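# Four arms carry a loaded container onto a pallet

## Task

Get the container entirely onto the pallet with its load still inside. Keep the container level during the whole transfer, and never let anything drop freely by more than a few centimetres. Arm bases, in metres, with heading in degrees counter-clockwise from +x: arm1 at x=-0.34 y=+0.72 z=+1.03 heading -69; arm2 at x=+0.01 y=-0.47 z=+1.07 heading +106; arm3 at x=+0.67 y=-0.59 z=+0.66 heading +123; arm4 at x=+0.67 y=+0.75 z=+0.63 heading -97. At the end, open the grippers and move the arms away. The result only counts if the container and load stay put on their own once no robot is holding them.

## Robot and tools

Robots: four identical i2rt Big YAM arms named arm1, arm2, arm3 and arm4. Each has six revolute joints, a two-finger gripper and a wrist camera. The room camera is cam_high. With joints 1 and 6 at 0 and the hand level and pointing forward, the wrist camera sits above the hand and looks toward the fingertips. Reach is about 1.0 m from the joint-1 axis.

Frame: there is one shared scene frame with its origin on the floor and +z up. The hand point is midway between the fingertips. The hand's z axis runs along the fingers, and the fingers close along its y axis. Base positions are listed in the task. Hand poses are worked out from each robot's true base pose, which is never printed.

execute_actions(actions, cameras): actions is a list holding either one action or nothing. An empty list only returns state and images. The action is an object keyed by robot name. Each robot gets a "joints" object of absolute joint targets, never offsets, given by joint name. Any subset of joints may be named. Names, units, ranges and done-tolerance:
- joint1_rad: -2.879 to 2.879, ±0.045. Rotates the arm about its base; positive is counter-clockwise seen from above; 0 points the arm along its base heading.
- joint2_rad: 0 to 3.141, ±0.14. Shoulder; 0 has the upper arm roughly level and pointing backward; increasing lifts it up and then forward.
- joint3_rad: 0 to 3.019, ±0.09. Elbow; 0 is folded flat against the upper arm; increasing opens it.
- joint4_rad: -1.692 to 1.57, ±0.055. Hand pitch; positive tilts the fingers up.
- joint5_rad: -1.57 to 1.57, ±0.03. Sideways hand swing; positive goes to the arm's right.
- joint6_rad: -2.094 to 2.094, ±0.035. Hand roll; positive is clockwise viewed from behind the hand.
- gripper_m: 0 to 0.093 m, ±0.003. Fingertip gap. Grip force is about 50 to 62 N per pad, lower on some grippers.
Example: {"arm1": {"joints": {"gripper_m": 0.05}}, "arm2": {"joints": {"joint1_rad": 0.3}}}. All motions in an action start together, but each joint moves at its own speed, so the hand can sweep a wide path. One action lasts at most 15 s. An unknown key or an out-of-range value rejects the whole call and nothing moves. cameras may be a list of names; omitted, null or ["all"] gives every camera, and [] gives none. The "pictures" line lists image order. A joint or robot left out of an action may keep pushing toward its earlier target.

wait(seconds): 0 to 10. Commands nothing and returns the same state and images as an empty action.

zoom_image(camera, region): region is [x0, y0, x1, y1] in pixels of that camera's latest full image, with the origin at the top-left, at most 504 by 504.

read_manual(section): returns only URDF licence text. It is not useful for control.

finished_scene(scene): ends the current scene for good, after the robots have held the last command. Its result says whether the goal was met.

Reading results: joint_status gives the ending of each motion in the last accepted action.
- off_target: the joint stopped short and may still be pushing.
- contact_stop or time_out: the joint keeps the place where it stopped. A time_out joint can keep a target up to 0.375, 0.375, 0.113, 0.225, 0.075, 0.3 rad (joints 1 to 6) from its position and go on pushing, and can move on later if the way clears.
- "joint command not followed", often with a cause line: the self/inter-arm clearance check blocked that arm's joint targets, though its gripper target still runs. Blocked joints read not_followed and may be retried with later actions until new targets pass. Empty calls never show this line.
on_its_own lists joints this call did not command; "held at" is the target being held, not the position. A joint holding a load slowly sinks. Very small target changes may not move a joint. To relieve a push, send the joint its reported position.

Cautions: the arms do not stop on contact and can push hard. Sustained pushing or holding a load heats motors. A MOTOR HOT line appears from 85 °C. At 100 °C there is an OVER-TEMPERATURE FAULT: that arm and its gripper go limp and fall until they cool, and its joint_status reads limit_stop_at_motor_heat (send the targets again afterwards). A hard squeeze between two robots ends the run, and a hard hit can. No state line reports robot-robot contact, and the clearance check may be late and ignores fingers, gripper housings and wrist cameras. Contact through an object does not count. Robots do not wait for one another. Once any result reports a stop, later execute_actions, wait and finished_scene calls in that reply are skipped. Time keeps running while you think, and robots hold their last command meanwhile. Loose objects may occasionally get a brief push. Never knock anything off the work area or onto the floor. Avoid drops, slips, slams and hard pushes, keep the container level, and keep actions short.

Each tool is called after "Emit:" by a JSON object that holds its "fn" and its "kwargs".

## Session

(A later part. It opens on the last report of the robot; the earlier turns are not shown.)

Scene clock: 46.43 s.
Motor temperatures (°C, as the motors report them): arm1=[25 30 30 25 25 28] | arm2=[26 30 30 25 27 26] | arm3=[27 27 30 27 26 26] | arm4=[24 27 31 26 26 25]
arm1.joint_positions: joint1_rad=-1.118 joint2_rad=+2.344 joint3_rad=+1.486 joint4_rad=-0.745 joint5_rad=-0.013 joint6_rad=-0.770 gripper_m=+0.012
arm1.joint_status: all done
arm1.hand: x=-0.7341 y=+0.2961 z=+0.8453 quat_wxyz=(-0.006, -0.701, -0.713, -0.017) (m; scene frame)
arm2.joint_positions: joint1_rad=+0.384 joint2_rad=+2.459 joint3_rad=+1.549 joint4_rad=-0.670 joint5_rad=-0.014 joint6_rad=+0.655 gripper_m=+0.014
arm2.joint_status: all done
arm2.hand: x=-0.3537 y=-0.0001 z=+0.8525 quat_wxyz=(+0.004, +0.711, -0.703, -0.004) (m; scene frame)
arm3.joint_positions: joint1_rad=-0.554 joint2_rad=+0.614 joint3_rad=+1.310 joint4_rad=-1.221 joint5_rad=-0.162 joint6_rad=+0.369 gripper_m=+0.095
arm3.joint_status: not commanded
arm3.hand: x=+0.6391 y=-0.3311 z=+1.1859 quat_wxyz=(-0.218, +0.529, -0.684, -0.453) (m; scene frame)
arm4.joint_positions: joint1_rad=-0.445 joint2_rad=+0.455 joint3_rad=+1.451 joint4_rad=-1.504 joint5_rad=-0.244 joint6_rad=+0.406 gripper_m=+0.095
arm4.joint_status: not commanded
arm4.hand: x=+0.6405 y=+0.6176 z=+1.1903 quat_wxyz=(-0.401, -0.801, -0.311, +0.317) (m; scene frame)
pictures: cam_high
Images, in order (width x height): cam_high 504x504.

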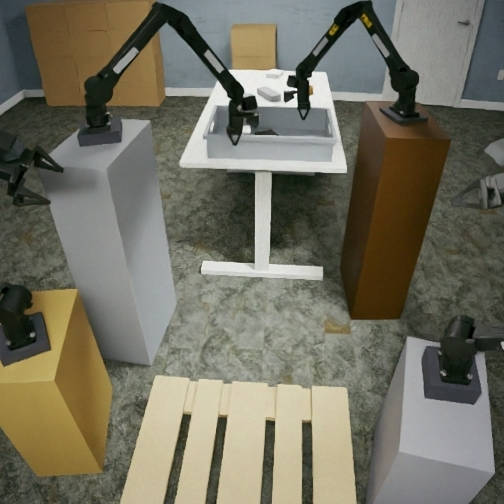

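Emit:
{"fn": "execute_actions", "kwargs": {"actions": [{"arm2":{"joints":{"gripper_m":0.09,"joint2_rad":2.455}}}], "cameras": []}}

Emit:
{"fn": "execute_actions", "kwargs": {"actions": [{"arm2":{"joints":{"joint1_rad":0.3,"joint2_rad":2.626,"joint3_rad":1.905,"joint4_rad":-0.835,"joint6_rad":0.576}}}], "cameras": ["arm2_cam_wrist"]}}

Emit:
{"fn": "execute_actions", "kwargs": {"actions": [{"arm2":{"joints":{"gripper_m":0}}}], "cameras": []}}

Emit:
{"fn": "execute_actions", "kwargs": {"actions": [{"arm1":{"joints":{"joint2_rad":2.18,"joint3_rad":1.53,"joint4_rad":-0.79}},"arm2":{"joints":{"joint2_rad":2.46,"joint3_rad":1.92,"joint4_rad":-0.88}}}], "cameras": ["cam_high"]}}

Emit:
{"fn": "zoom_image", "kwargs": {"camera": "cam_high", "region": [170, 30, 370, 180]}}

Scene clock: 48.43 s.
Motor temperatures (°C, as the motors report them): arm1=[25 30 30 25 25 28] | arm2=[26 30 30 25 27 26] | arm3=[27 27 30 27 26 26] | arm4=[24 27 31 26 26 25]
arm1.joint_positions: joint1_rad=-1.118 joint2_rad=+2.344 joint3_rad=+1.486 joint4_rad=-0.745 joint5_rad=-0.013 joint6_rad=-0.770 gripper_m=+0.012
arm1.joint_status: not commanded
arm1.hand: x=-0.7341 y=+0.2961 z=+0.8453 quat_wxyz=(-0.006, -0.701, -0.713, -0.017) (m; scene frame)
arm2.joint_positions: joint1_rad=+0.387 joint2_rad=+2.456 joint3_rad=+1.549 joint4_rad=-0.670 joint5_rad=-0.005 joint6_rad=+0.662 gripper_m=+0.090
arm2.joint_status: all done
arm2.hand: x=-0.3546 y=+0.0006 z=+0.8543 quat_wxyz=(-0.001, +0.710, -0.705, -0.005) (m; scene frame)
arm3.joint_positions: joint1_rad=-0.554 joint2_rad=+0.614 joint3_rad=+1.310 joint4_rad=-1.221 joint5_rad=-0.162 joint6_rad=+0.369 gripper_m=+0.095
arm3.joint_status: not commanded
arm3.hand: x=+0.6391 y=-0.3311 z=+1.1859 quat_wxyz=(-0.218, +0.529, -0.684, -0.453) (m; scene frame)
arm4.joint_positions: joint1_rad=-0.445 joint2_rad=+0.455 joint3_rad=+1.451 joint4_rad=-1.504 joint5_rad=-0.244 joint6_rad=+0.406 gripper_m=+0.095
arm4.joint_status: not commanded
arm4.hand: x=+0.6405 y=+0.6176 z=+1.1903 quat_wxyz=(-0.401, -0.801, -0.311, +0.317) (m; scene frame)
pictures: none
No camera images: the call's "cameras" was empty. Leave "cameras" out to get every camera's image.

Scene clock: 49.60 s.
Motor temperatures (°C, as the motors report them): arm1=[25 30 30 25 25 28] | arm2=[26 30 30 25 27 26] | arm3=[27 27 30 27 26 26] | arm4=[24 27 31 26 26 25]
arm1.joint_positions: joint1_rad=-1.118 joint2_rad=+2.344 joint3_rad=+1.486 joint4_rad=-0.745 joint5_rad=-0.013 joint6_rad=-0.770 gripper_m=+0.012
arm1.joint_status: not commanded
arm1.hand: x=-0.7341 y=+0.2961 z=+0.8453 quat_wxyz=(-0.006, -0.701, -0.713, -0.017) (m; scene frame)
arm2.joint_positions: joint1_rad=+0.293 joint2_rad=+2.603 joint3_rad=+1.883 joint4_rad=-0.827 joint5_rad=-0.004 joint6_rad=+0.585 gripper_m=+0.090
arm2.joint_status: all done
arm2.hand: x=-0.3539 y=+0.1025 z=+0.8531 quat_wxyz=(-0.004, +0.704, -0.710, -0.019) (m; scene frame)
arm3.joint_positions: joint1_rad=-0.554 joint2_rad=+0.614 joint3_rad=+1.310 joint4_rad=-1.221 joint5_rad=-0.162 joint6_rad=+0.369 gripper_m=+0.095
arm3.joint_status: not commanded
arm3.hand: x=+0.6391 y=-0.3311 z=+1.1859 quat_wxyz=(-0.218, +0.529, -0.684, -0.453) (m; scene frame)
arm4.joint_positions: joint1_rad=-0.445 joint2_rad=+0.455 joint3_rad=+1.451 joint4_rad=-1.504 joint5_rad=-0.244 joint6_rad=+0.406 gripper_m=+0.095
arm4.joint_status: not commanded
arm4.hand: x=+0.6405 y=+0.6176 z=+1.1903 quat_wxyz=(-0.401, -0.801, -0.311, +0.317) (m; scene frame)
pictures: arm2_cam_wrist
Images, in order (width x height): arm2_cam_wrist 504x504.

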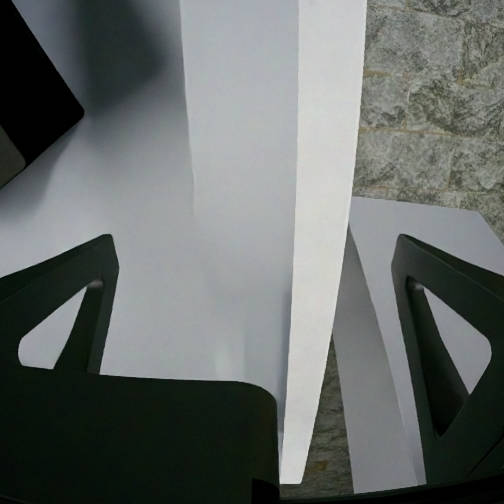

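Scene clock: 50.30 s.
Motor temperatures (°C, as the motors report them): arm1=[25 30 30 25 25 28] | arm2=[26 30 30 25 27 26] | arm3=[27 27 30 27 26 26] | arm4=[24 27 31 26 26 25]
arm1.joint_positions: joint1_rad=-1.118 joint2_rad=+2.344 joint3_rad=+1.486 joint4_rad=-0.745 joint5_rad=-0.013 joint6_rad=-0.769 gripper_m=+0.012
arm1.joint_status: not commanded
arm1.hand: x=-0.7341 y=+0.2961 z=+0.8453 quat_wxyz=(-0.006, -0.701, -0.713, -0.017) (m; scene frame)
arm2.joint_positions: joint1_rad=+0.293 joint2_rad=+2.603 joint3_rad=+1.883 joint4_rad=-0.827 joint5_rad=-0.008 joint6_rad=+0.568 gripper_m=+0.014
arm2.joint_status: gripper_m off_target (ended at +0.014, target +0.000)
arm2.hand: x=-0.3546 y=+0.1021 z=+0.8531 quat_wxyz=(-0.002, +0.709, -0.705, -0.020) (m; scene frame)
arm3.joint_positions: joint1_rad=-0.554 joint2_rad=+0.614 joint3_rad=+1.310 joint4_rad=-1.221 joint5_rad=-0.162 joint6_rad=+0.369 gripper_m=+0.095
arm3.joint_status: not commanded
arm3.hand: x=+0.6391 y=-0.3311 z=+1.1859 quat_wxyz=(-0.218, +0.529, -0.684, -0.453) (m; scene frame)
arm4.joint_positions: joint1_rad=-0.445 joint2_rad=+0.455 joint3_rad=+1.451 joint4_rad=-1.504 joint5_rad=-0.244 joint6_rad=+0.406 gripper_m=+0.095
arm4.joint_status: not commanded
arm4.hand: x=+0.6405 y=+0.6176 z=+1.1903 quat_wxyz=(-0.401, -0.801, -0.311, +0.317) (m; scene frame)
pictures: none
No camera images: the call's "cameras" was empty. Leave "cameras" out to get every camera's image.

Scene clock: 51.33 s.
Motor temperatures (°C, as the motors report them): arm1=[25 30 30 25 25 28] | arm2=[26 30 30 25 27 26] | arm3=[27 27 30 27 26 26] | arm4=[24 27 31 26 26 25]
arm1.joint_positions: joint1_rad=-1.122 joint2_rad=+2.278 joint3_rad=+1.486 joint4_rad=-0.786 joint5_rad=-0.005 joint6_rad=-0.784 gripper_m=+0.012
arm1.joint_status: all done
arm1.hand: x=-0.7433 y=+0.2918 z=+0.8826 quat_wxyz=(-0.002, -0.697, -0.717, -0.003) (m; scene frame)
arm2.joint_positions: joint1_rad=+0.295 joint2_rad=+2.555 joint3_rad=+1.885 joint4_rad=-0.871 joint5_rad=-0.023 joint6_rad=+0.557 gripper_m=+0.014
arm2.joint_status: all done
arm2.hand: x=-0.3614 y=+0.1053 z=+0.8855 quat_wxyz=(+0.005, +0.714, -0.700, -0.024) (m; scene frame)
arm3.joint_positions: joint1_rad=-0.554 joint2_rad=+0.614 joint3_rad=+1.310 joint4_rad=-1.221 joint5_rad=-0.162 joint6_rad=+0.369 gripper_m=+0.095
arm3.joint_status: not commanded
arm3.hand: x=+0.6391 y=-0.3311 z=+1.1859 quat_wxyz=(-0.218, +0.529, -0.684, -0.453) (m; scene frame)
arm4.joint_positions: joint1_rad=-0.445 joint2_rad=+0.455 joint3_rad=+1.451 joint4_rad=-1.504 joint5_rad=-0.244 joint6_rad=+0.406 gripper_m=+0.095
arm4.joint_status: not commanded
arm4.hand: x=+0.6405 y=+0.6176 z=+1.1903 quat_wxyz=(-0.401, -0.801, -0.311, +0.317) (m; scene frame)
pictures: cam_high
Images, in order (width x height): cam_high 504x504.

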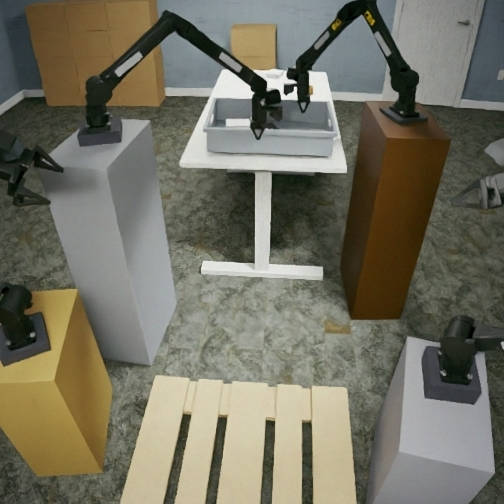

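Region (170, 30, 370, 180) of cam_high's 504x504 image, scaled by 2.520, with more detail than that image has; it fills the top 378 rows of this view, and the rest is white.

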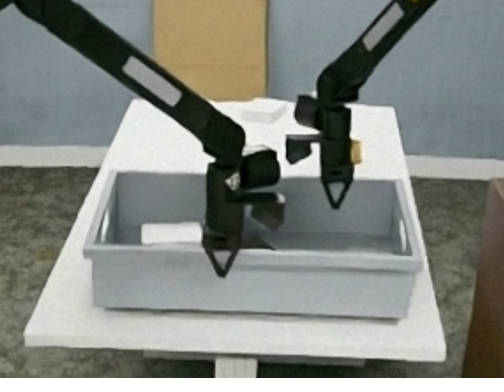

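Emit:
{"fn": "execute_actions", "kwargs": {"actions": [{"arm1":{"joints":{"joint1_rad":-0.912,"joint2_rad":2.04,"joint3_rad":1.206,"joint4_rad":-0.625,"joint6_rad":-0.546}},"arm2":{"joints":{"joint1_rad":0.105,"joint2_rad":2.29,"joint3_rad":1.63,"joint4_rad":-0.788,"joint6_rad":0.382}}}], "cameras": ["cam_high"]}}

Emit:
{"fn": "zoom_image", "kwargs": {"camera": "cam_high", "region": [150, 30, 390, 210]}}

Scene clock: 55.67 s.
Motor temperatures (°C, as the motors report them): arm1=[25 30 30 25 25 28] | arm2=[26 30 30 25 28 26] | arm3=[27 27 30 27 26 26] | arm4=[24 27 31 26 26 25]
arm1.joint_positions: joint1_rad=-0.919 joint2_rad=+2.112 joint3_rad=+1.158 joint4_rad=-0.625 joint5_rad=-0.037 joint6_rad=-0.567 gripper_m=+0.012
arm1.joint_status: all done
arm1.hand: x=-0.5957 y=+0.2948 z=+0.8891 quat_wxyz=(-0.017, -0.702, -0.712, -0.008) (m; scene frame)
arm2.joint_positions: joint1_rad=+0.102 joint2_rad=+2.380 joint3_rad=+1.597 joint4_rad=-0.789 joint5_rad=-0.014 joint6_rad=+0.376 gripper_m=+0.014
arm2.joint_status: all done
arm2.hand: x=-0.2183 y=+0.1035 z=+0.9111 quat_wxyz=(+0.003, +0.710, -0.704, -0.010) (m; scene frame)
arm3.joint_positions: joint1_rad=-0.554 joint2_rad=+0.614 joint3_rad=+1.310 joint4_rad=-1.221 joint5_rad=-0.162 joint6_rad=+0.369 gripper_m=+0.095
arm3.joint_status: not commanded
arm3.hand: x=+0.6391 y=-0.3311 z=+1.1859 quat_wxyz=(-0.218, +0.529, -0.684, -0.453) (m; scene frame)
arm4.joint_positions: joint1_rad=-0.445 joint2_rad=+0.455 joint3_rad=+1.451 joint4_rad=-1.504 joint5_rad=-0.244 joint6_rad=+0.406 gripper_m=+0.095
arm4.joint_status: not commanded
arm4.hand: x=+0.6405 y=+0.6176 z=+1.1903 quat_wxyz=(-0.401, -0.801, -0.311, +0.317) (m; scene frame)
pictures: cam_high
Images, in order (width x height): cam_high 504x504.

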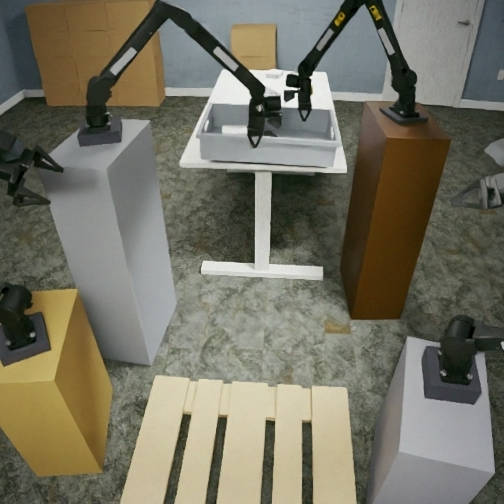

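Region (150, 30, 390, 210) of cam_high's 504x504 image, scaled by 2.100, with more detail than that image has; it fills the top 378 rows of this view, and the rest is white.

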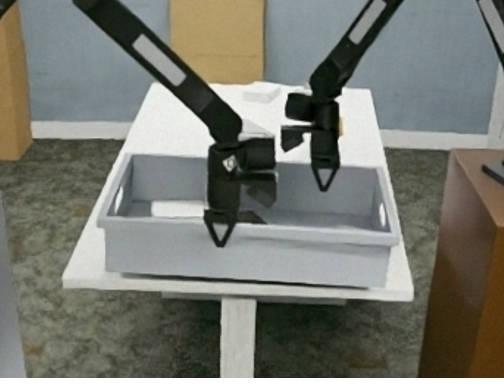

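Emit:
{"fn": "execute_actions", "kwargs": {"actions": [{"arm1":{"joints":{"joint2_rad":2.16,"joint4_rad":-0.58}},"arm2":{"joints":{"joint2_rad":2.45,"joint4_rad":-0.72}}}], "cameras": []}}

Emit:
{"fn": "execute_actions", "kwargs": {"actions": [{"arm2":{"joints":{"gripper_m":0.09}}}], "cameras": []}}

Emit:
{"fn": "execute_actions", "kwargs": {"actions": [{"arm2":{"joints":{"joint1_rad":0.05,"joint2_rad":2.75,"joint3_rad":2.13,"joint4_rad":-0.955,"joint6_rad":0.327}}}], "cameras": []}}

Emit:
{"fn": "execute_actions", "kwargs": {"actions": [{"arm2":{"joints":{"gripper_m":0}}}], "cameras": []}}

Emit:
{"fn": "execute_actions", "kwargs": {"actions": [{"arm1":{"joints":{"gripper_m":0.05}}}], "cameras": []}}

Emit:
{"fn": "execute_actions", "kwargs": {"actions": [{"arm1":{"joints":{"joint2_rad":2.245,"joint3_rad":1.19,"joint4_rad":-0.513}}}], "cameras": []}}

Emit:
{"fn": "execute_actions", "kwargs": {"actions": [{"arm1":{"joints":{"gripper_m":0}}}], "cameras": ["cam_high"]}}

Emit:
{"fn": "execute_actions", "kwargs": {"actions": [{"arm1":{"joints":{"joint2_rad":2.08,"joint3_rad":1.215,"joint4_rad":-0.59}},"arm2":{"joints":{"joint2_rad":2.55,"joint3_rad":2.12,"joint4_rad":-1.0}}}], "cameras": ["cam_high"]}}

Emit:
{"fn": "zoom_image", "kwargs": {"camera": "cam_high", "region": [150, 30, 390, 210]}}

Scene clock: 60.00 s.
Motor temperatures (°C, as the motors report them): arm1=[25 30 30 25 26 28] | arm2=[26 30 30 25 27 26] | arm3=[27 27 30 27 26 26] | arm4=[24 27 31 26 26 25]
arm1.joint_positions: joint1_rad=-0.908 joint2_rad=+2.214 joint3_rad=+1.166 joint4_rad=-0.560 joint5_rad=-0.024 joint6_rad=-0.530 gripper_m=+0.012
arm1.joint_status: all done
arm1.hand: x=-0.5881 y=+0.3010 z=+0.8423 quat_wxyz=(-0.007, -0.711, -0.703, -0.021) (m; scene frame)
arm2.joint_positions: joint1_rad=+0.102 joint2_rad=+2.480 joint3_rad=+1.599 joint4_rad=-0.691 joint5_rad=-0.016 joint6_rad=+0.402 gripper_m=+0.014
arm2.joint_status: all done
arm2.hand: x=-0.2159 y=+0.0966 z=+0.8528 quat_wxyz=(+0.004, +0.701, -0.713, -0.010) (m; scene frame)
arm3.joint_positions: joint1_rad=-0.554 joint2_rad=+0.614 joint3_rad=+1.310 joint4_rad=-1.221 joint5_rad=-0.162 joint6_rad=+0.369 gripper_m=+0.095
arm3.joint_status: not commanded
arm3.hand: x=+0.6391 y=-0.3311 z=+1.1859 quat_wxyz=(-0.218, +0.529, -0.684, -0.453) (m; scene frame)
arm4.joint_positions: joint1_rad=-0.445 joint2_rad=+0.455 joint3_rad=+1.451 joint4_rad=-1.504 joint5_rad=-0.244 joint6_rad=+0.406 gripper_m=+0.095
arm4.joint_status: not commanded
arm4.hand: x=+0.6405 y=+0.6176 z=+1.1903 quat_wxyz=(-0.401, -0.801, -0.311, +0.317) (m; scene frame)
pictures: none
No camera images: the call's "cameras" was empty. Leave "cameras" out to get every camera's image.

Scene clock: 60.73 s.
Motor temperatures (°C, as the motors report them): arm1=[25 30 30 25 26 28] | arm2=[26 30 30 25 27 26] | arm3=[27 27 30 27 26 26] | arm4=[24 27 31 26 26 25]
arm1.joint_positions: joint1_rad=-0.907 joint2_rad=+2.213 joint3_rad=+1.166 joint4_rad=-0.563 joint5_rad=-0.024 joint6_rad=-0.530 gripper_m=+0.012
arm1.joint_status: not commanded
arm1.hand: x=-0.5878 y=+0.3011 z=+0.8428 quat_wxyz=(-0.007, -0.711, -0.703, -0.022) (m; scene frame)
arm2.joint_positions: joint1_rad=+0.102 joint2_rad=+2.451 joint3_rad=+1.599 joint4_rad=-0.711 joint5_rad=-0.005 joint6_rad=+0.391 gripper_m=+0.090
arm2.joint_status: all done
arm2.hand: x=-0.2160 y=+0.1019 z=+0.8699 quat_wxyz=(-0.002, +0.705, -0.709, -0.012) (m; scene frame)
arm3.joint_positions: joint1_rad=-0.554 joint2_rad=+0.614 joint3_rad=+1.310 joint4_rad=-1.221 joint5_rad=-0.162 joint6_rad=+0.369 gripper_m=+0.095
arm3.joint_status: not commanded
arm3.hand: x=+0.6391 y=-0.3311 z=+1.1859 quat_wxyz=(-0.218, +0.529, -0.684, -0.453) (m; scene frame)
arm4.joint_positions: joint1_rad=-0.445 joint2_rad=+0.455 joint3_rad=+1.451 joint4_rad=-1.504 joint5_rad=-0.244 joint6_rad=+0.406 gripper_m=+0.095
arm4.joint_status: not commanded
arm4.hand: x=+0.6405 y=+0.6176 z=+1.1903 quat_wxyz=(-0.401, -0.801, -0.311, +0.317) (m; scene frame)
pictures: none
No camera images: the call's "cameras" was empty. Leave "cameras" out to get every camera's image.

Scene clock: 61.93 s.
Motor temperatures (°C, as the motors report them): arm1=[25 30 30 25 26 28] | arm2=[26 30 30 25 27 26] | arm3=[27 27 30 27 26 26] | arm4=[24 27 31 26 26 25]
arm1.joint_positions: joint1_rad=-0.905 joint2_rad=+2.206 joint3_rad=+1.167 joint4_rad=-0.567 joint5_rad=-0.016 joint6_rad=-0.532 gripper_m=+0.012
arm1.joint_status: not commanded
arm1.hand: x=-0.5887 y=+0.2998 z=+0.8462 quat_wxyz=(-0.004, -0.709, -0.705, -0.019) (m; scene frame)
arm2.joint_positions: joint1_rad=+0.049 joint2_rad=+2.715 joint3_rad=+2.094 joint4_rad=-0.951 joint5_rad=-0.004 joint6_rad=+0.336 gripper_m=+0.090
arm2.joint_status: all done
arm2.hand: x=-0.2163 y=+0.2034 z=+0.8426 quat_wxyz=(-0.001, +0.705, -0.709, -0.008) (m; scene frame)
arm3.joint_positions: joint1_rad=-0.554 joint2_rad=+0.614 joint3_rad=+1.310 joint4_rad=-1.221 joint5_rad=-0.162 joint6_rad=+0.369 gripper_m=+0.095
arm3.joint_status: not commanded
arm3.hand: x=+0.6391 y=-0.3311 z=+1.1859 quat_wxyz=(-0.218, +0.529, -0.684, -0.453) (m; scene frame)
arm4.joint_positions: joint1_rad=-0.445 joint2_rad=+0.455 joint3_rad=+1.451 joint4_rad=-1.504 joint5_rad=-0.244 joint6_rad=+0.406 gripper_m=+0.095
arm4.joint_status: not commanded
arm4.hand: x=+0.6405 y=+0.6176 z=+1.1903 quat_wxyz=(-0.401, -0.801, -0.311, +0.317) (m; scene frame)
pictures: none
No camera images: the call's "cameras" was empty. Leave "cameras" out to get every camera's image.

Scene clock: 62.63 s.
Motor temperatures (°C, as the motors report them): arm1=[25 30 30 25 26 28] | arm2=[26 30 30 25 27 26] | arm3=[27 27 30 27 26 26] | arm4=[24 27 31 26 26 25]
arm1.joint_positions: joint1_rad=-0.906 joint2_rad=+2.206 joint3_rad=+1.168 joint4_rad=-0.566 joint5_rad=-0.014 joint6_rad=-0.533 gripper_m=+0.012
arm1.joint_status: not commanded
arm1.hand: x=-0.5899 y=+0.2997 z=+0.8463 quat_wxyz=(-0.003, -0.709, -0.705, -0.018) (m; scene frame)
arm2.joint_positions: joint1_rad=+0.044 joint2_rad=+2.715 joint3_rad=+2.094 joint4_rad=-0.950 joint5_rad=-0.022 joint6_rad=+0.336 gripper_m=+0.013
arm2.joint_status: gripper_m off_target (ended at +0.013, target +0.000)
arm2.hand: x=-0.2159 y=+0.2037 z=+0.8427 quat_wxyz=(+0.007, +0.703, -0.711, -0.012) (m; scene frame)
arm3.joint_positions: joint1_rad=-0.554 joint2_rad=+0.614 joint3_rad=+1.310 joint4_rad=-1.221 joint5_rad=-0.162 joint6_rad=+0.369 gripper_m=+0.095
arm3.joint_status: not commanded
arm3.hand: x=+0.6391 y=-0.3311 z=+1.1859 quat_wxyz=(-0.218, +0.529, -0.684, -0.453) (m; scene frame)
arm4.joint_positions: joint1_rad=-0.445 joint2_rad=+0.455 joint3_rad=+1.451 joint4_rad=-1.504 joint5_rad=-0.244 joint6_rad=+0.406 gripper_m=+0.095
arm4.joint_status: not commanded
arm4.hand: x=+0.6405 y=+0.6176 z=+1.1903 quat_wxyz=(-0.401, -0.801, -0.311, +0.317) (m; scene frame)
pictures: none
No camera images: the call's "cameras" was empty. Leave "cameras" out to get every camera's image.

Scene clock: 63.37 s.
Motor temperatures (°C, as the motors report them): arm1=[25 30 30 25 26 28] | arm2=[26 30 30 25 27 26] | arm3=[27 27 30 27 26 26] | arm4=[24 27 31 26 26 25]
arm1.joint_positions: joint1_rad=-0.907 joint2_rad=+2.156 joint3_rad=+1.186 joint4_rad=-0.573 joint5_rad=-0.004 joint6_rad=-0.536 gripper_m=+0.050
arm1.joint_status: all done
arm1.hand: x=-0.6038 y=+0.2805 z=+0.8742 quat_wxyz=(-0.005, -0.709, -0.706, +0.013) (m; scene frame)
arm2.joint_positions: joint1_rad=+0.045 joint2_rad=+2.714 joint3_rad=+2.096 joint4_rad=-0.951 joint5_rad=-0.022 joint6_rad=+0.336 gripper_m=+0.013
arm2.joint_status: not commanded
arm2.hand: x=-0.2171 y=+0.2044 z=+0.8437 quat_wxyz=(+0.006, +0.704, -0.710, -0.013) (m; scene frame)
arm3.joint_positions: joint1_rad=-0.554 joint2_rad=+0.614 joint3_rad=+1.310 joint4_rad=-1.221 joint5_rad=-0.162 joint6_rad=+0.369 gripper_m=+0.095
arm3.joint_status: not commanded
arm3.hand: x=+0.6391 y=-0.3311 z=+1.1859 quat_wxyz=(-0.218, +0.529, -0.684, -0.453) (m; scene frame)
arm4.joint_positions: joint1_rad=-0.445 joint2_rad=+0.455 joint3_rad=+1.451 joint4_rad=-1.504 joint5_rad=-0.244 joint6_rad=+0.406 gripper_m=+0.095
arm4.joint_status: not commanded
arm4.hand: x=+0.6405 y=+0.6176 z=+1.1903 quat_wxyz=(-0.401, -0.801, -0.311, +0.317) (m; scene frame)
pictures: none
No camera images: the call's "cameras" was empty. Leave "cameras" out to get every camera's image.

Scene clock: 64.27 s.
Motor temperatures (°C, as the motors report them): arm1=[25 30 30 25 26 28] | arm2=[26 30 30 25 28 26] | arm3=[27 27 30 27 26 26] | arm4=[24 27 31 26 26 25]
arm1.joint_positions: joint1_rad=-0.907 joint2_rad=+2.238 joint3_rad=+1.186 joint4_rad=-0.521 joint5_rad=-0.004 joint6_rad=-0.536 gripper_m=+0.050
arm1.joint_status: all done
arm1.hand: x=-0.5976 y=+0.2909 z=+0.8346 quat_wxyz=(-0.002, -0.709, -0.706, -0.002) (m; scene frame)
arm2.joint_positions: joint1_rad=+0.045 joint2_rad=+2.714 joint3_rad=+2.096 joint4_rad=-0.951 joint5_rad=-0.022 joint6_rad=+0.336 gripper_m=+0.013
arm2.joint_status: not commanded
arm2.hand: x=-0.2171 y=+0.2044 z=+0.8437 quat_wxyz=(+0.006, +0.704, -0.710, -0.013) (m; scene frame)
arm3.joint_positions: joint1_rad=-0.554 joint2_rad=+0.614 joint3_rad=+1.310 joint4_rad=-1.221 joint5_rad=-0.162 joint6_rad=+0.369 gripper_m=+0.095
arm3.joint_status: not commanded
arm3.hand: x=+0.6391 y=-0.3311 z=+1.1859 quat_wxyz=(-0.218, +0.529, -0.684, -0.453) (m; scene frame)
arm4.joint_positions: joint1_rad=-0.445 joint2_rad=+0.455 joint3_rad=+1.451 joint4_rad=-1.504 joint5_rad=-0.244 joint6_rad=+0.406 gripper_m=+0.095
arm4.joint_status: not commanded
arm4.hand: x=+0.6405 y=+0.6176 z=+1.1903 quat_wxyz=(-0.401, -0.801, -0.311, +0.317) (m; scene frame)
pictures: none
No camera images: the call's "cameras" was empty. Leave "cameras" out to get every camera's image.

Scene clock: 64.87 s.
Motor temperatures (°C, as the motors report them): arm1=[25 30 30 25 26 28] | arm2=[26 30 30 25 28 26] | arm3=[27 27 30 27 26 26] | arm4=[24 27 31 26 26 25]
arm1.joint_positions: joint1_rad=-0.903 joint2_rad=+2.238 joint3_rad=+1.184 joint4_rad=-0.527 joint5_rad=-0.027 joint6_rad=-0.534 gripper_m=+0.012
arm1.joint_status: gripper_m off_target (ended at +0.012, target +0.000)
arm1.hand: x=-0.5913 y=+0.2907 z=+0.8342 quat_wxyz=(-0.012, -0.708, -0.706, -0.009) (m; scene frame)
arm2.joint_positions: joint1_rad=+0.045 joint2_rad=+2.714 joint3_rad=+2.096 joint4_rad=-0.950 joint5_rad=-0.023 joint6_rad=+0.335 gripper_m=+0.013
arm2.joint_status: not commanded
arm2.hand: x=-0.2173 y=+0.2046 z=+0.8437 quat_wxyz=(+0.006, +0.704, -0.710, -0.013) (m; scene frame)
arm3.joint_positions: joint1_rad=-0.554 joint2_rad=+0.614 joint3_rad=+1.310 joint4_rad=-1.221 joint5_rad=-0.162 joint6_rad=+0.369 gripper_m=+0.095
arm3.joint_status: not commanded
arm3.hand: x=+0.6391 y=-0.3311 z=+1.1859 quat_wxyz=(-0.218, +0.529, -0.684, -0.453) (m; scene frame)
arm4.joint_positions: joint1_rad=-0.445 joint2_rad=+0.455 joint3_rad=+1.451 joint4_rad=-1.504 joint5_rad=-0.244 joint6_rad=+0.406 gripper_m=+0.095
arm4.joint_status: not commanded
arm4.hand: x=+0.6405 y=+0.6176 z=+1.1903 quat_wxyz=(-0.401, -0.801, -0.311, +0.317) (m; scene frame)
pictures: cam_high
Images, in order (width x height): cam_high 504x504.

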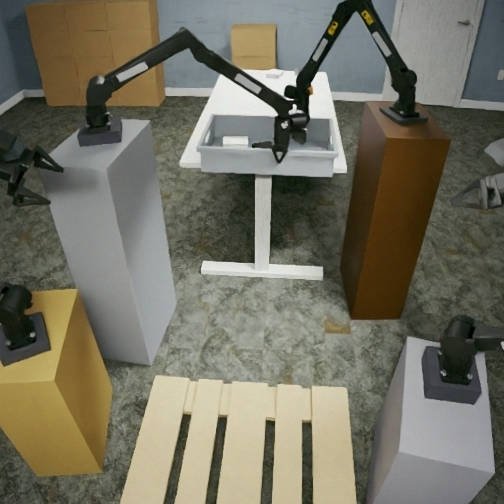

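Scene clock: 65.93 s.
Motor temperatures (°C, as the motors report them): arm1=[25 30 30 25 26 28] | arm2=[26 30 30 25 28 26] | arm3=[27 27 30 27 26 26] | arm4=[24 27 31 26 26 25]
arm1.joint_positions: joint1_rad=-0.906 joint2_rad=+2.160 joint3_rad=+1.187 joint4_rad=-0.609 joint5_rad=-0.018 joint6_rad=-0.554 gripper_m=+0.012
arm1.joint_status: all done
arm1.hand: x=-0.5965 y=+0.2876 z=+0.8720 quat_wxyz=(-0.007, -0.702, -0.712, -0.008) (m; scene frame)
arm2.joint_positions: joint1_rad=+0.045 joint2_rad=+2.663 joint3_rad=+2.095 joint4_rad=-0.988 joint5_rad=-0.025 joint6_rad=+0.319 gripper_m=+0.013
arm2.joint_status: all done
arm2.hand: x=-0.2202 y=+0.2115 z=+0.8785 quat_wxyz=(+0.005, +0.710, -0.704, -0.019) (m; scene frame)
arm3.joint_positions: joint1_rad=-0.554 joint2_rad=+0.614 joint3_rad=+1.310 joint4_rad=-1.221 joint5_rad=-0.162 joint6_rad=+0.369 gripper_m=+0.095
arm3.joint_status: not commanded
arm3.hand: x=+0.6391 y=-0.3311 z=+1.1859 quat_wxyz=(-0.218, +0.529, -0.684, -0.453) (m; scene frame)
arm4.joint_positions: joint1_rad=-0.445 joint2_rad=+0.455 joint3_rad=+1.451 joint4_rad=-1.504 joint5_rad=-0.244 joint6_rad=+0.406 gripper_m=+0.095
arm4.joint_status: not commanded
arm4.hand: x=+0.6405 y=+0.6176 z=+1.1903 quat_wxyz=(-0.401, -0.801, -0.311, +0.317) (m; scene frame)
pictures: cam_high
Images, in order (width x height): cam_high 504x504.

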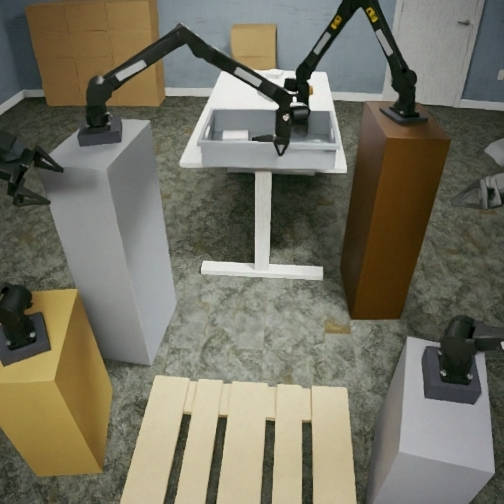

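Region (150, 30, 390, 210) of cam_high's 504x504 image, scaled by 2.100, with more detail than that image has; it fills the top 378 rows of this view, and the rest is white.

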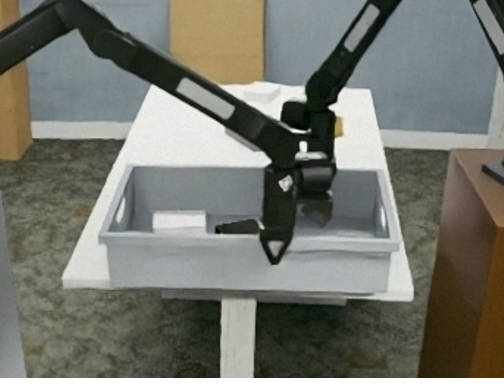

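Emit:
{"fn": "execute_actions", "kwargs": {"actions": [{"arm1":{"joints":{"joint2_rad":2.225,"joint3_rad":1.19,"joint4_rad":-0.525}},"arm2":{"joints":{"joint2_rad":2.70,"joint4_rad":-0.95}}}], "cameras": []}}

Emit:
{"fn": "execute_actions", "kwargs": {"actions": [{"arm1":{"joints":{"gripper_m":0.06}}}], "cameras": []}}

Emit:
{"fn": "execute_actions", "kwargs": {"actions": [{"arm1":{"joints":{"joint1_rad":-0.845,"joint2_rad":2.30,"joint3_rad":1.365,"joint4_rad":-0.623,"joint6_rad":-0.482}}}], "cameras": []}}

Emit:
{"fn": "execute_actions", "kwargs": {"actions": [{"arm1":{"joints":{"gripper_m":0}}}], "cameras": []}}

Emit:
{"fn": "execute_actions", "kwargs": {"actions": [{"arm1":{"joints":{"joint2_rad":2.13,"joint3_rad":1.385,"joint4_rad":-0.70}},"arm2":{"joints":{"joint2_rad":2.535,"joint3_rad":2.12,"joint4_rad":-1.01}}}], "cameras": ["cam_high"]}}

Emit:
{"fn": "zoom_image", "kwargs": {"camera": "cam_high", "region": [150, 30, 390, 210]}}

Scene clock: 70.07 s.
Motor temperatures (°C, as the motors report them): arm1=[25 30 30 25 26 28] | arm2=[26 31 31 25 28 26] | arm3=[27 27 30 27 26 26] | arm4=[24 27 31 26 26 25]
arm1.joint_positions: joint1_rad=-0.909 joint2_rad=+2.234 joint3_rad=+1.173 joint4_rad=-0.536 joint5_rad=-0.026 joint6_rad=-0.526 gripper_m=+0.012
arm1.joint_status: all done
arm1.hand: x=-0.5902 y=+0.2982 z=+0.8339 quat_wxyz=(-0.009, -0.713, -0.701, -0.016) (m; scene frame)
arm2.joint_positions: joint1_rad=+0.045 joint2_rad=+2.713 joint3_rad=+2.093 joint4_rad=-0.938 joint5_rad=-0.025 joint6_rad=+0.348 gripper_m=+0.013
arm2.joint_status: all done
arm2.hand: x=-0.2182 y=+0.2062 z=+0.8437 quat_wxyz=(+0.005, +0.700, -0.714, -0.018) (m; scene frame)
arm3.joint_positions: joint1_rad=-0.554 joint2_rad=+0.614 joint3_rad=+1.310 joint4_rad=-1.221 joint5_rad=-0.162 joint6_rad=+0.369 gripper_m=+0.095
arm3.joint_status: not commanded
arm3.hand: x=+0.6391 y=-0.3311 z=+1.1859 quat_wxyz=(-0.218, +0.529, -0.684, -0.453) (m; scene frame)
arm4.joint_positions: joint1_rad=-0.445 joint2_rad=+0.455 joint3_rad=+1.451 joint4_rad=-1.504 joint5_rad=-0.244 joint6_rad=+0.406 gripper_m=+0.095
arm4.joint_status: not commanded
arm4.hand: x=+0.6405 y=+0.6176 z=+1.1903 quat_wxyz=(-0.401, -0.801, -0.311, +0.317) (m; scene frame)
pictures: none
No camera images: the call's "cameras" was empty. Leave "cameras" out to get every camera's image.

Scene clock: 70.70 s.
Motor temperatures (°C, as the motors report them): arm1=[25 30 30 25 26 28] | arm2=[26 31 31 25 28 26] | arm3=[27 27 30 27 26 26] | arm4=[24 27 31 26 26 25]
arm1.joint_positions: joint1_rad=-0.908 joint2_rad=+2.234 joint3_rad=+1.173 joint4_rad=-0.534 joint5_rad=-0.004 joint6_rad=-0.535 gripper_m=+0.060
arm1.joint_status: all done
arm1.hand: x=-0.5933 y=+0.2994 z=+0.8340 quat_wxyz=(+0.001, -0.709, -0.705, -0.012) (m; scene frame)
arm2.joint_positions: joint1_rad=+0.045 joint2_rad=+2.713 joint3_rad=+2.093 joint4_rad=-0.938 joint5_rad=-0.025 joint6_rad=+0.348 gripper_m=+0.013
arm2.joint_status: not commanded
arm2.hand: x=-0.2182 y=+0.2062 z=+0.8437 quat_wxyz=(+0.005, +0.700, -0.714, -0.018) (m; scene frame)
arm3.joint_positions: joint1_rad=-0.554 joint2_rad=+0.614 joint3_rad=+1.310 joint4_rad=-1.221 joint5_rad=-0.162 joint6_rad=+0.369 gripper_m=+0.095
arm3.joint_status: not commanded
arm3.hand: x=+0.6391 y=-0.3311 z=+1.1859 quat_wxyz=(-0.218, +0.529, -0.684, -0.453) (m; scene frame)
arm4.joint_positions: joint1_rad=-0.445 joint2_rad=+0.455 joint3_rad=+1.451 joint4_rad=-1.504 joint5_rad=-0.244 joint6_rad=+0.406 gripper_m=+0.095
arm4.joint_status: not commanded
arm4.hand: x=+0.6405 y=+0.6176 z=+1.1903 quat_wxyz=(-0.401, -0.801, -0.311, +0.317) (m; scene frame)
pictures: none
No camera images: the call's "cameras" was empty. Leave "cameras" out to get every camera's image.

Scene clock: 71.67 s.
Motor temperatures (°C, as the motors report them): arm1=[25 30 30 25 26 28] | arm2=[26 31 31 25 28 26] | arm3=[27 27 30 27 26 26] | arm4=[24 27 31 26 26 25]
arm1.joint_positions: joint1_rad=-0.839 joint2_rad=+2.281 joint3_rad=+1.349 joint4_rad=-0.615 joint5_rad=-0.003 joint6_rad=-0.493 gripper_m=+0.060
arm1.joint_status: all done
arm1.hand: x=-0.5933 y=+0.2253 z=+0.8468 quat_wxyz=(-0.005, -0.700, -0.714, +0.011) (m; scene frame)
arm2.joint_positions: joint1_rad=+0.045 joint2_rad=+2.713 joint3_rad=+2.093 joint4_rad=-0.938 joint5_rad=-0.025 joint6_rad=+0.348 gripper_m=+0.013
arm2.joint_status: not commanded
arm2.hand: x=-0.2182 y=+0.2062 z=+0.8437 quat_wxyz=(+0.005, +0.700, -0.714, -0.018) (m; scene frame)
arm3.joint_positions: joint1_rad=-0.554 joint2_rad=+0.614 joint3_rad=+1.310 joint4_rad=-1.221 joint5_rad=-0.162 joint6_rad=+0.369 gripper_m=+0.095
arm3.joint_status: not commanded
arm3.hand: x=+0.6391 y=-0.3311 z=+1.1859 quat_wxyz=(-0.218, +0.529, -0.684, -0.453) (m; scene frame)
arm4.joint_positions: joint1_rad=-0.445 joint2_rad=+0.455 joint3_rad=+1.451 joint4_rad=-1.504 joint5_rad=-0.244 joint6_rad=+0.406 gripper_m=+0.095
arm4.joint_status: not commanded
arm4.hand: x=+0.6405 y=+0.6176 z=+1.1903 quat_wxyz=(-0.401, -0.801, -0.311, +0.317) (m; scene frame)
pictures: none
No camera images: the call's "cameras" was empty. Leave "cameras" out to get every camera's image.

Scene clock: 72.30 s.
Motor temperatures (°C, as the motors report them): arm1=[25 30 30 25 26 28] | arm2=[26 31 31 25 28 26] | arm3=[27 27 31 27 26 26] | arm4=[24 27 31 26 26 25]
arm1.joint_positions: joint1_rad=-0.842 joint2_rad=+2.282 joint3_rad=+1.350 joint4_rad=-0.620 joint5_rad=-0.021 joint6_rad=-0.463 gripper_m=+0.014
arm1.joint_status: gripper_m off_target (ended at +0.014, target +0.000)
arm1.hand: x=-0.5915 y=+0.2256 z=+0.8468 quat_wxyz=(-0.013, -0.711, -0.703, +0.005) (m; scene frame)
arm2.joint_positions: joint1_rad=+0.045 joint2_rad=+2.713 joint3_rad=+2.093 joint4_rad=-0.938 joint5_rad=-0.025 joint6_rad=+0.349 gripper_m=+0.013
arm2.joint_status: not commanded
arm2.hand: x=-0.2182 y=+0.2062 z=+0.8437 quat_wxyz=(+0.005, +0.699, -0.714, -0.018) (m; scene frame)
arm3.joint_positions: joint1_rad=-0.554 joint2_rad=+0.614 joint3_rad=+1.310 joint4_rad=-1.221 joint5_rad=-0.162 joint6_rad=+0.369 gripper_m=+0.095
arm3.joint_status: not commanded
arm3.hand: x=+0.6391 y=-0.3311 z=+1.1859 quat_wxyz=(-0.218, +0.529, -0.684, -0.453) (m; scene frame)
arm4.joint_positions: joint1_rad=-0.445 joint2_rad=+0.455 joint3_rad=+1.451 joint4_rad=-1.504 joint5_rad=-0.244 joint6_rad=+0.406 gripper_m=+0.095
arm4.joint_status: not commanded
arm4.hand: x=+0.6405 y=+0.6176 z=+1.1903 quat_wxyz=(-0.401, -0.801, -0.311, +0.317) (m; scene frame)
pictures: none
No camera images: the call's "cameras" was empty. Leave "cameras" out to get every camera's image.

Scene clock: 73.47 s.
Motor temperatures (°C, as the motors report them): arm1=[25 30 30 25 26 28] | arm2=[26 31 31 25 28 26] | arm3=[27 27 31 27 26 26] | arm4=[24 27 31 26 26 25]
arm1.joint_positions: joint1_rad=-0.843 joint2_rad=+2.205 joint3_rad=+1.354 joint4_rad=-0.707 joint5_rad=-0.029 joint6_rad=-0.472 gripper_m=+0.013
arm1.joint_status: all done
arm1.hand: x=-0.5925 y=+0.2222 z=+0.8885 quat_wxyz=(-0.016, -0.708, -0.706, +0.002) (m; scene frame)
arm2.joint_positions: joint1_rad=+0.043 joint2_rad=+2.650 joint3_rad=+2.091 joint4_rad=-1.004 joint5_rad=-0.025 joint6_rad=+0.334 gripper_m=+0.013
arm2.joint_status: all done
arm2.hand: x=-0.2187 y=+0.2107 z=+0.8867 quat_wxyz=(+0.006, +0.704, -0.710, -0.016) (m; scene frame)
arm3.joint_positions: joint1_rad=-0.554 joint2_rad=+0.614 joint3_rad=+1.310 joint4_rad=-1.221 joint5_rad=-0.162 joint6_rad=+0.369 gripper_m=+0.095
arm3.joint_status: not commanded
arm3.hand: x=+0.6391 y=-0.3311 z=+1.1859 quat_wxyz=(-0.218, +0.529, -0.684, -0.453) (m; scene frame)
arm4.joint_positions: joint1_rad=-0.445 joint2_rad=+0.455 joint3_rad=+1.451 joint4_rad=-1.504 joint5_rad=-0.244 joint6_rad=+0.406 gripper_m=+0.095
arm4.joint_status: not commanded
arm4.hand: x=+0.6405 y=+0.6176 z=+1.1903 quat_wxyz=(-0.401, -0.801, -0.311, +0.317) (m; scene frame)
pictures: cam_high
Images, in order (width x height): cam_high 504x504.

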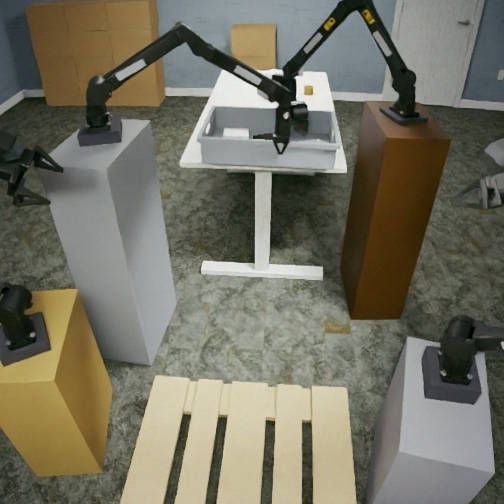

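Region (150, 30, 390, 210) of cam_high's 504x504 image, scaled by 2.100, with more detail than that image has; it fills the top 378 rows of this view, and the rest is white.

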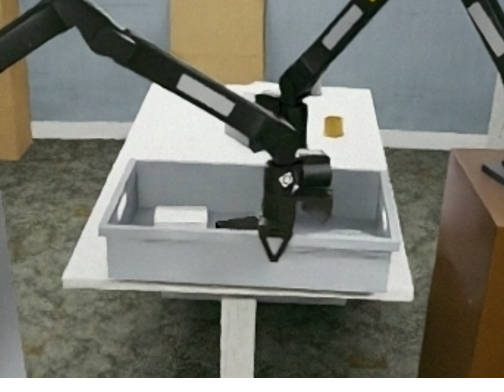

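Emit:
{"fn": "execute_actions", "kwargs": {"actions": [{"arm1":{"joints":{"joint1_rad":-0.619,"joint2_rad":2.09,"joint3_rad":1.31,"joint4_rad":-0.675,"joint6_rad":-0.252}},"arm2":{"joints":{"joint1_rad":-0.116,"joint2_rad":2.44,"joint3_rad":1.90,"joint4_rad":-0.902,"joint6_rad":0.163}}}], "cameras": ["cam_high"]}}

Emit:
{"fn": "execute_actions", "kwargs": {"actions": [{"arm1":{"joints":{"joint1_rad":-0.39,"joint4_rad":-0.671,"joint6_rad":-0.023}},"arm2":{"joints":{"joint1_rad":-0.296,"joint2_rad":2.39,"joint3_rad":1.786,"joint4_rad":-0.84,"joint6_rad":-0.017}}}], "cameras": ["cam_high"]}}

Scene clock: 77.53 s.
Motor temperatures (°C, as the motors report them): arm1=[25 30 30 25 26 28] | arm2=[26 31 31 25 28 26] | arm3=[27 27 31 27 26 26] | arm4=[24 27 31 26 26 25]
arm1.joint_positions: joint1_rad=-0.625 joint2_rad=+2.171 joint3_rad=+1.283 joint4_rad=-0.671 joint5_rad=-0.030 joint6_rad=-0.271 gripper_m=+0.013
arm1.joint_status: all done
arm1.hand: x=-0.4741 y=+0.1994 z=+0.8886 quat_wxyz=(-0.016, -0.703, -0.711, -0.002) (m; scene frame)
arm2.joint_positions: joint1_rad=-0.117 joint2_rad=+2.551 joint3_rad=+1.873 joint4_rad=-0.900 joint5_rad=-0.025 joint6_rad=+0.155 gripper_m=+0.013
arm2.joint_status: all done
arm2.hand: x=-0.1006 y=+0.1963 z=+0.8843 quat_wxyz=(+0.009, +0.711, -0.703, -0.012) (m; scene frame)
arm3.joint_positions: joint1_rad=-0.554 joint2_rad=+0.614 joint3_rad=+1.310 joint4_rad=-1.221 joint5_rad=-0.162 joint6_rad=+0.369 gripper_m=+0.095
arm3.joint_status: not commanded
arm3.hand: x=+0.6391 y=-0.3311 z=+1.1859 quat_wxyz=(-0.218, +0.529, -0.684, -0.453) (m; scene frame)
arm4.joint_positions: joint1_rad=-0.445 joint2_rad=+0.455 joint3_rad=+1.451 joint4_rad=-1.504 joint5_rad=-0.244 joint6_rad=+0.406 gripper_m=+0.095
arm4.joint_status: not commanded
arm4.hand: x=+0.6405 y=+0.6176 z=+1.1903 quat_wxyz=(-0.401, -0.801, -0.311, +0.317) (m; scene frame)
pictures: cam_high
Images, in order (width x height): cam_high 504x504.

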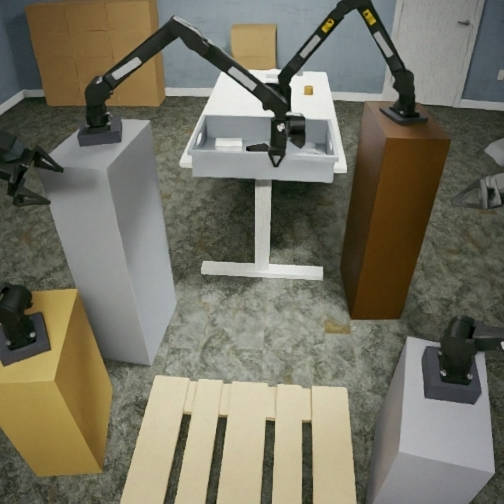

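Scene clock: 78.97 s.
Motor temperatures (°C, as the motors report them): arm1=[25 30 30 25 26 28] | arm2=[26 31 31 25 28 26] | arm3=[27 27 31 27 26 26] | arm4=[24 27 31 26 26 25]
arm1.joint_positions: joint1_rad=-0.396 joint2_rad=+2.170 joint3_rad=+1.283 joint4_rad=-0.662 joint5_rad=-0.029 joint6_rad=-0.047 gripper_m=+0.013
arm1.joint_status: all done
arm1.hand: x=-0.3531 y=+0.1805 z=+0.8893 quat_wxyz=(-0.018, -0.701, -0.713, -0.002) (m; scene frame)
arm2.joint_positions: joint1_rad=-0.298 joint2_rad=+2.498 joint3_rad=+1.756 joint4_rad=-0.842 joint5_rad=-0.023 joint6_rad=-0.032 gripper_m=+0.013
arm2.joint_status: all done
arm2.hand: x=+0.0199 y=+0.1799 z=+0.8833 quat_wxyz=(+0.009, +0.713, -0.701, -0.011) (m; scene frame)
arm3.joint_positions: joint1_rad=-0.554 joint2_rad=+0.614 joint3_rad=+1.310 joint4_rad=-1.221 joint5_rad=-0.162 joint6_rad=+0.369 gripper_m=+0.095
arm3.joint_status: not commanded
arm3.hand: x=+0.6391 y=-0.3311 z=+1.1859 quat_wxyz=(-0.218, +0.529, -0.684, -0.453) (m; scene frame)
arm4.joint_positions: joint1_rad=-0.445 joint2_rad=+0.455 joint3_rad=+1.451 joint4_rad=-1.504 joint5_rad=-0.244 joint6_rad=+0.406 gripper_m=+0.095
arm4.joint_status: not commanded
arm4.hand: x=+0.6405 y=+0.6176 z=+1.1903 quat_wxyz=(-0.401, -0.801, -0.311, +0.317) (m; scene frame)
pictures: cam_high
Images, in order (width x height): cam_high 504x504.

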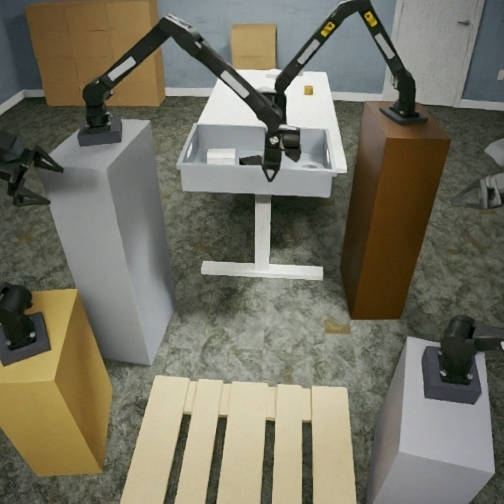

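Emit:
{"fn": "execute_actions", "kwargs": {"actions": [{"arm1":{"joints":{"joint1_rad":-0.17,"joint2_rad":2.13,"joint3_rad":1.385,"joint4_rad":-0.719,"joint6_rad":0.197}},"arm2":{"joints":{"joint1_rad":-0.483,"joint2_rad":2.375,"joint3_rad":1.78,"joint4_rad":-0.835,"joint6_rad":-0.204}}}], "cameras": []}}

Emit:
{"fn": "execute_actions", "kwargs": {"actions": [{"arm1":{"joints":{"joint1_rad":0.022,"joint2_rad":2.22,"joint3_rad":1.58,"joint4_rad":-0.816,"joint6_rad":0.389}},"arm2":{"joints":{"joint1_rad":-0.665,"joint2_rad":2.43,"joint3_rad":1.89,"joint4_rad":-0.889,"joint6_rad":-0.386}}}], "cameras": ["cam_high"]}}

Scene clock: 81.83 s.
Motor temperatures (°C, as the motors report them): arm1=[25 30 30 25 26 28] | arm2=[26 32 31 25 28 26] | arm3=[27 27 31 27 26 26] | arm4=[24 27 32 26 26 25]
arm1.joint_positions: joint1_rad=-0.176 joint2_rad=+2.180 joint3_rad=+1.329 joint4_rad=-0.701 joint5_rad=-0.030 joint6_rad=+0.192 gripper_m=+0.013
arm1.joint_status: all done
arm1.hand: x=-0.2326 y=+0.1789 z=+0.8955 quat_wxyz=(-0.016, -0.707, -0.707, -0.008) (m; scene frame)
arm2.joint_positions: joint1_rad=-0.485 joint2_rad=+2.484 joint3_rad=+1.747 joint4_rad=-0.836 joint5_rad=-0.021 joint6_rad=-0.199 gripper_m=+0.013
arm2.joint_status: all done
arm2.hand: x=+0.1399 y=+0.1690 z=+0.8887 quat_wxyz=(+0.003, +0.706, -0.708, -0.016) (m; scene frame)
arm3.joint_positions: joint1_rad=-0.554 joint2_rad=+0.614 joint3_rad=+1.310 joint4_rad=-1.221 joint5_rad=-0.162 joint6_rad=+0.369 gripper_m=+0.095
arm3.joint_status: not commanded
arm3.hand: x=+0.6391 y=-0.3311 z=+1.1859 quat_wxyz=(-0.218, +0.529, -0.684, -0.453) (m; scene frame)
arm4.joint_positions: joint1_rad=-0.445 joint2_rad=+0.455 joint3_rad=+1.451 joint4_rad=-1.504 joint5_rad=-0.244 joint6_rad=+0.406 gripper_m=+0.095
arm4.joint_status: not commanded
arm4.hand: x=+0.6405 y=+0.6176 z=+1.1903 quat_wxyz=(-0.401, -0.801, -0.311, +0.317) (m; scene frame)
pictures: none
No camera images: the call's "cameras" was empty. Leave "cameras" out to get every camera's image.

Scene clock: 83.23 s.
Motor temperatures (°C, as the motors report them): arm1=[25 30 30 25 26 28] | arm2=[26 32 31 25 28 26] | arm3=[27 27 31 27 26 26] | arm4=[24 27 32 26 26 25]
arm1.joint_positions: joint1_rad=+0.014 joint2_rad=+2.274 joint3_rad=+1.530 joint4_rad=-0.795 joint5_rad=-0.027 joint6_rad=+0.387 gripper_m=+0.013
arm1.joint_status: all done
arm1.hand: x=-0.1119 y=+0.1564 z=+0.8970 quat_wxyz=(-0.020, -0.709, -0.705, -0.006) (m; scene frame)
arm2.joint_positions: joint1_rad=-0.672 joint2_rad=+2.517 joint3_rad=+1.816 joint4_rad=-0.891 joint5_rad=-0.015 joint6_rad=-0.380 gripper_m=+0.013
arm2.joint_status: all done
arm2.hand: x=+0.2604 y=+0.1429 z=+0.8864 quat_wxyz=(+0.010, +0.704, -0.710, -0.010) (m; scene frame)
arm3.joint_positions: joint1_rad=-0.554 joint2_rad=+0.614 joint3_rad=+1.310 joint4_rad=-1.221 joint5_rad=-0.162 joint6_rad=+0.369 gripper_m=+0.095
arm3.joint_status: not commanded
arm3.hand: x=+0.6391 y=-0.3311 z=+1.1859 quat_wxyz=(-0.218, +0.529, -0.684, -0.453) (m; scene frame)
arm4.joint_positions: joint1_rad=-0.445 joint2_rad=+0.455 joint3_rad=+1.451 joint4_rad=-1.504 joint5_rad=-0.244 joint6_rad=+0.406 gripper_m=+0.095
arm4.joint_status: not commanded
arm4.hand: x=+0.6405 y=+0.6176 z=+1.1903 quat_wxyz=(-0.401, -0.801, -0.311, +0.317) (m; scene frame)
pictures: cam_high
Images, in order (width x height): cam_high 504x504.

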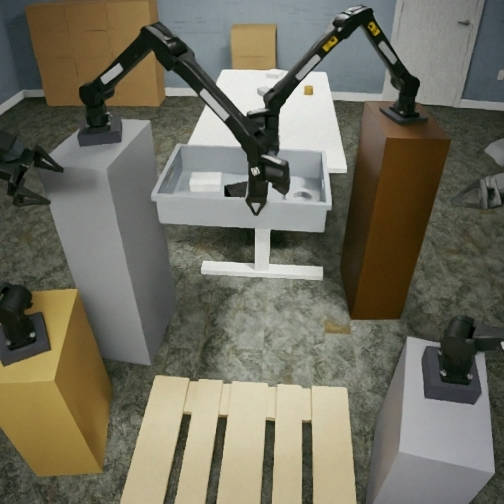

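Emit:
{"fn": "execute_actions", "kwargs": {"actions": [{"arm1":{"joints":{"joint1_rad":0.115,"joint2_rad":2.465,"joint3_rad":1.755,"joint4_rad":-0.76,"joint6_rad":0.475}},"arm2":{"joints":{"joint1_rad":-0.744,"joint2_rad":2.665,"joint3_rad":2.115,"joint4_rad":-0.861,"joint6_rad":-0.47}}}], "cameras": ["cam_high"]}}

Scene clock: 86.20 s.
Motor temperatures (°C, as the motors report them): arm1=[25 30 30 25 26 28] | arm2=[26 32 32 25 28 26] | arm3=[27 27 31 27 26 26] | arm4=[24 27 32 26 26 25]
arm1.joint_positions: joint1_rad=+0.104 joint2_rad=+2.535 joint3_rad=+1.707 joint4_rad=-0.721 joint5_rad=-0.017 joint6_rad=+0.493 gripper_m=+0.013
arm1.joint_status: all done
arm1.hand: x=-0.0515 y=+0.1533 z=+0.7896 quat_wxyz=(-0.013, -0.715, -0.699, -0.005) (m; scene frame)
arm2.joint_positions: joint1_rad=-0.762 joint2_rad=+2.782 joint3_rad=+2.030 joint4_rad=-0.854 joint5_rad=-0.020 joint6_rad=-0.453 gripper_m=+0.013
arm2.joint_status: all done
arm2.hand: x=+0.3192 y=+0.1340 z=+0.7747 quat_wxyz=(+0.017, +0.698, -0.716, -0.011) (m; scene frame)
arm3.joint_positions: joint1_rad=-0.554 joint2_rad=+0.614 joint3_rad=+1.310 joint4_rad=-1.221 joint5_rad=-0.162 joint6_rad=+0.369 gripper_m=+0.095
arm3.joint_status: not commanded
arm3.hand: x=+0.6391 y=-0.3311 z=+1.1859 quat_wxyz=(-0.218, +0.529, -0.684, -0.453) (m; scene frame)
arm4.joint_positions: joint1_rad=-0.445 joint2_rad=+0.455 joint3_rad=+1.451 joint4_rad=-1.504 joint5_rad=-0.244 joint6_rad=+0.406 gripper_m=+0.095
arm4.joint_status: not commanded
arm4.hand: x=+0.6405 y=+0.6176 z=+1.1903 quat_wxyz=(-0.401, -0.801, -0.311, +0.317) (m; scene frame)
pictures: cam_high
Images, in order (width x height): cam_high 504x504.

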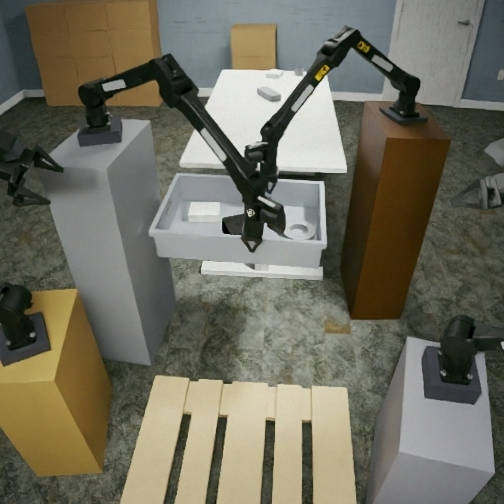

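Emit:
{"fn": "execute_actions", "kwargs": {"actions": [{"arm2":{"joints":{"joint2_rad":2.625}},"arm3":{"joints":{"joint1_rad":0.349,"joint2_rad":1.3,"joint3_rad":1.4,"joint4_rad":-1.69,"joint5_rad":0,"joint6_rad":-0.646}},"arm4":{"joints":{"joint1_rad":-0.79,"joint2_rad":1.3,"joint3_rad":1.45,"joint4_rad":-1.69,"joint5_rad":0,"joint6_rad":0.658}}}], "cameras": []}}

Emit:
{"fn": "execute_actions", "kwargs": {"actions": [{"arm3":{"joints":{"joint2_rad":2.036,"joint3_rad":2.2}},"arm4":{"joints":{"joint2_rad":2.0,"joint3_rad":2.2}}}], "cameras": ["arm3_cam_wrist","arm4_cam_wrist","cam_high"]}}

Scene clock: 90.20 s.
Motor temperatures (°C, as the motors report them): arm1=[25 31 31 25 26 28] | arm2=[26 32 32 25 28 26] | arm3=[27 27 31 27 26 26] | arm4=[24 27 32 26 26 25]
arm1.joint_positions: joint1_rad=+0.104 joint2_rad=+2.534 joint3_rad=+1.707 joint4_rad=-0.721 joint5_rad=-0.026 joint6_rad=+0.487 gripper_m=+0.013
arm1.joint_status: not commanded
arm1.hand: x=-0.0499 y=+0.1538 z=+0.7901 quat_wxyz=(-0.015, -0.713, -0.701, -0.009) (m; scene frame)
arm2.joint_positions: joint1_rad=-0.762 joint2_rad=+2.773 joint3_rad=+2.030 joint4_rad=-0.854 joint5_rad=-0.016 joint6_rad=-0.458 gripper_m=+0.013
arm2.joint_status: joint2_rad time_out (moved -0.009 of -0.157)
arm2.on_its_own: joint2_rad reads +2.773 and still pushes toward +2.625 since a time_out
arm2.hand: x=+0.3216 y=+0.1372 z=+0.7806 quat_wxyz=(+0.012, +0.699, -0.714, -0.011) (m; scene frame)
arm3.joint_positions: joint1_rad=+0.349 joint2_rad=+1.324 joint3_rad=+1.378 joint4_rad=-1.679 joint5_rad=+0.001 joint6_rad=-0.630 gripper_m=+0.095
arm3.joint_status: all done
arm3.hand: x=+0.3817 y=-0.3669 z=+0.9491 quat_wxyz=(+0.016, +1.000, -0.008, +0.021) (m; scene frame)
arm4.joint_positions: joint1_rad=-0.785 joint2_rad=+1.309 joint3_rad=+1.433 joint4_rad=-1.664 joint5_rad=-0.003 joint6_rad=+0.646 gripper_m=+0.095
arm4.joint_status: all done
joint sent to its limit — the command would take arm4.joint4_rad past its lower limit, so that joint was sent only as far as its limit.
arm4.hand: x=+0.3770 y=+0.5208 z=+0.9451 quat_wxyz=(-0.006, -1.000, -0.006, +0.014) (m; scene frame)
pictures: none
No camera images: the call's "cameras" was empty. Leave "cameras" out to get every camera's image.

not run: a stop came earlier in this reply.


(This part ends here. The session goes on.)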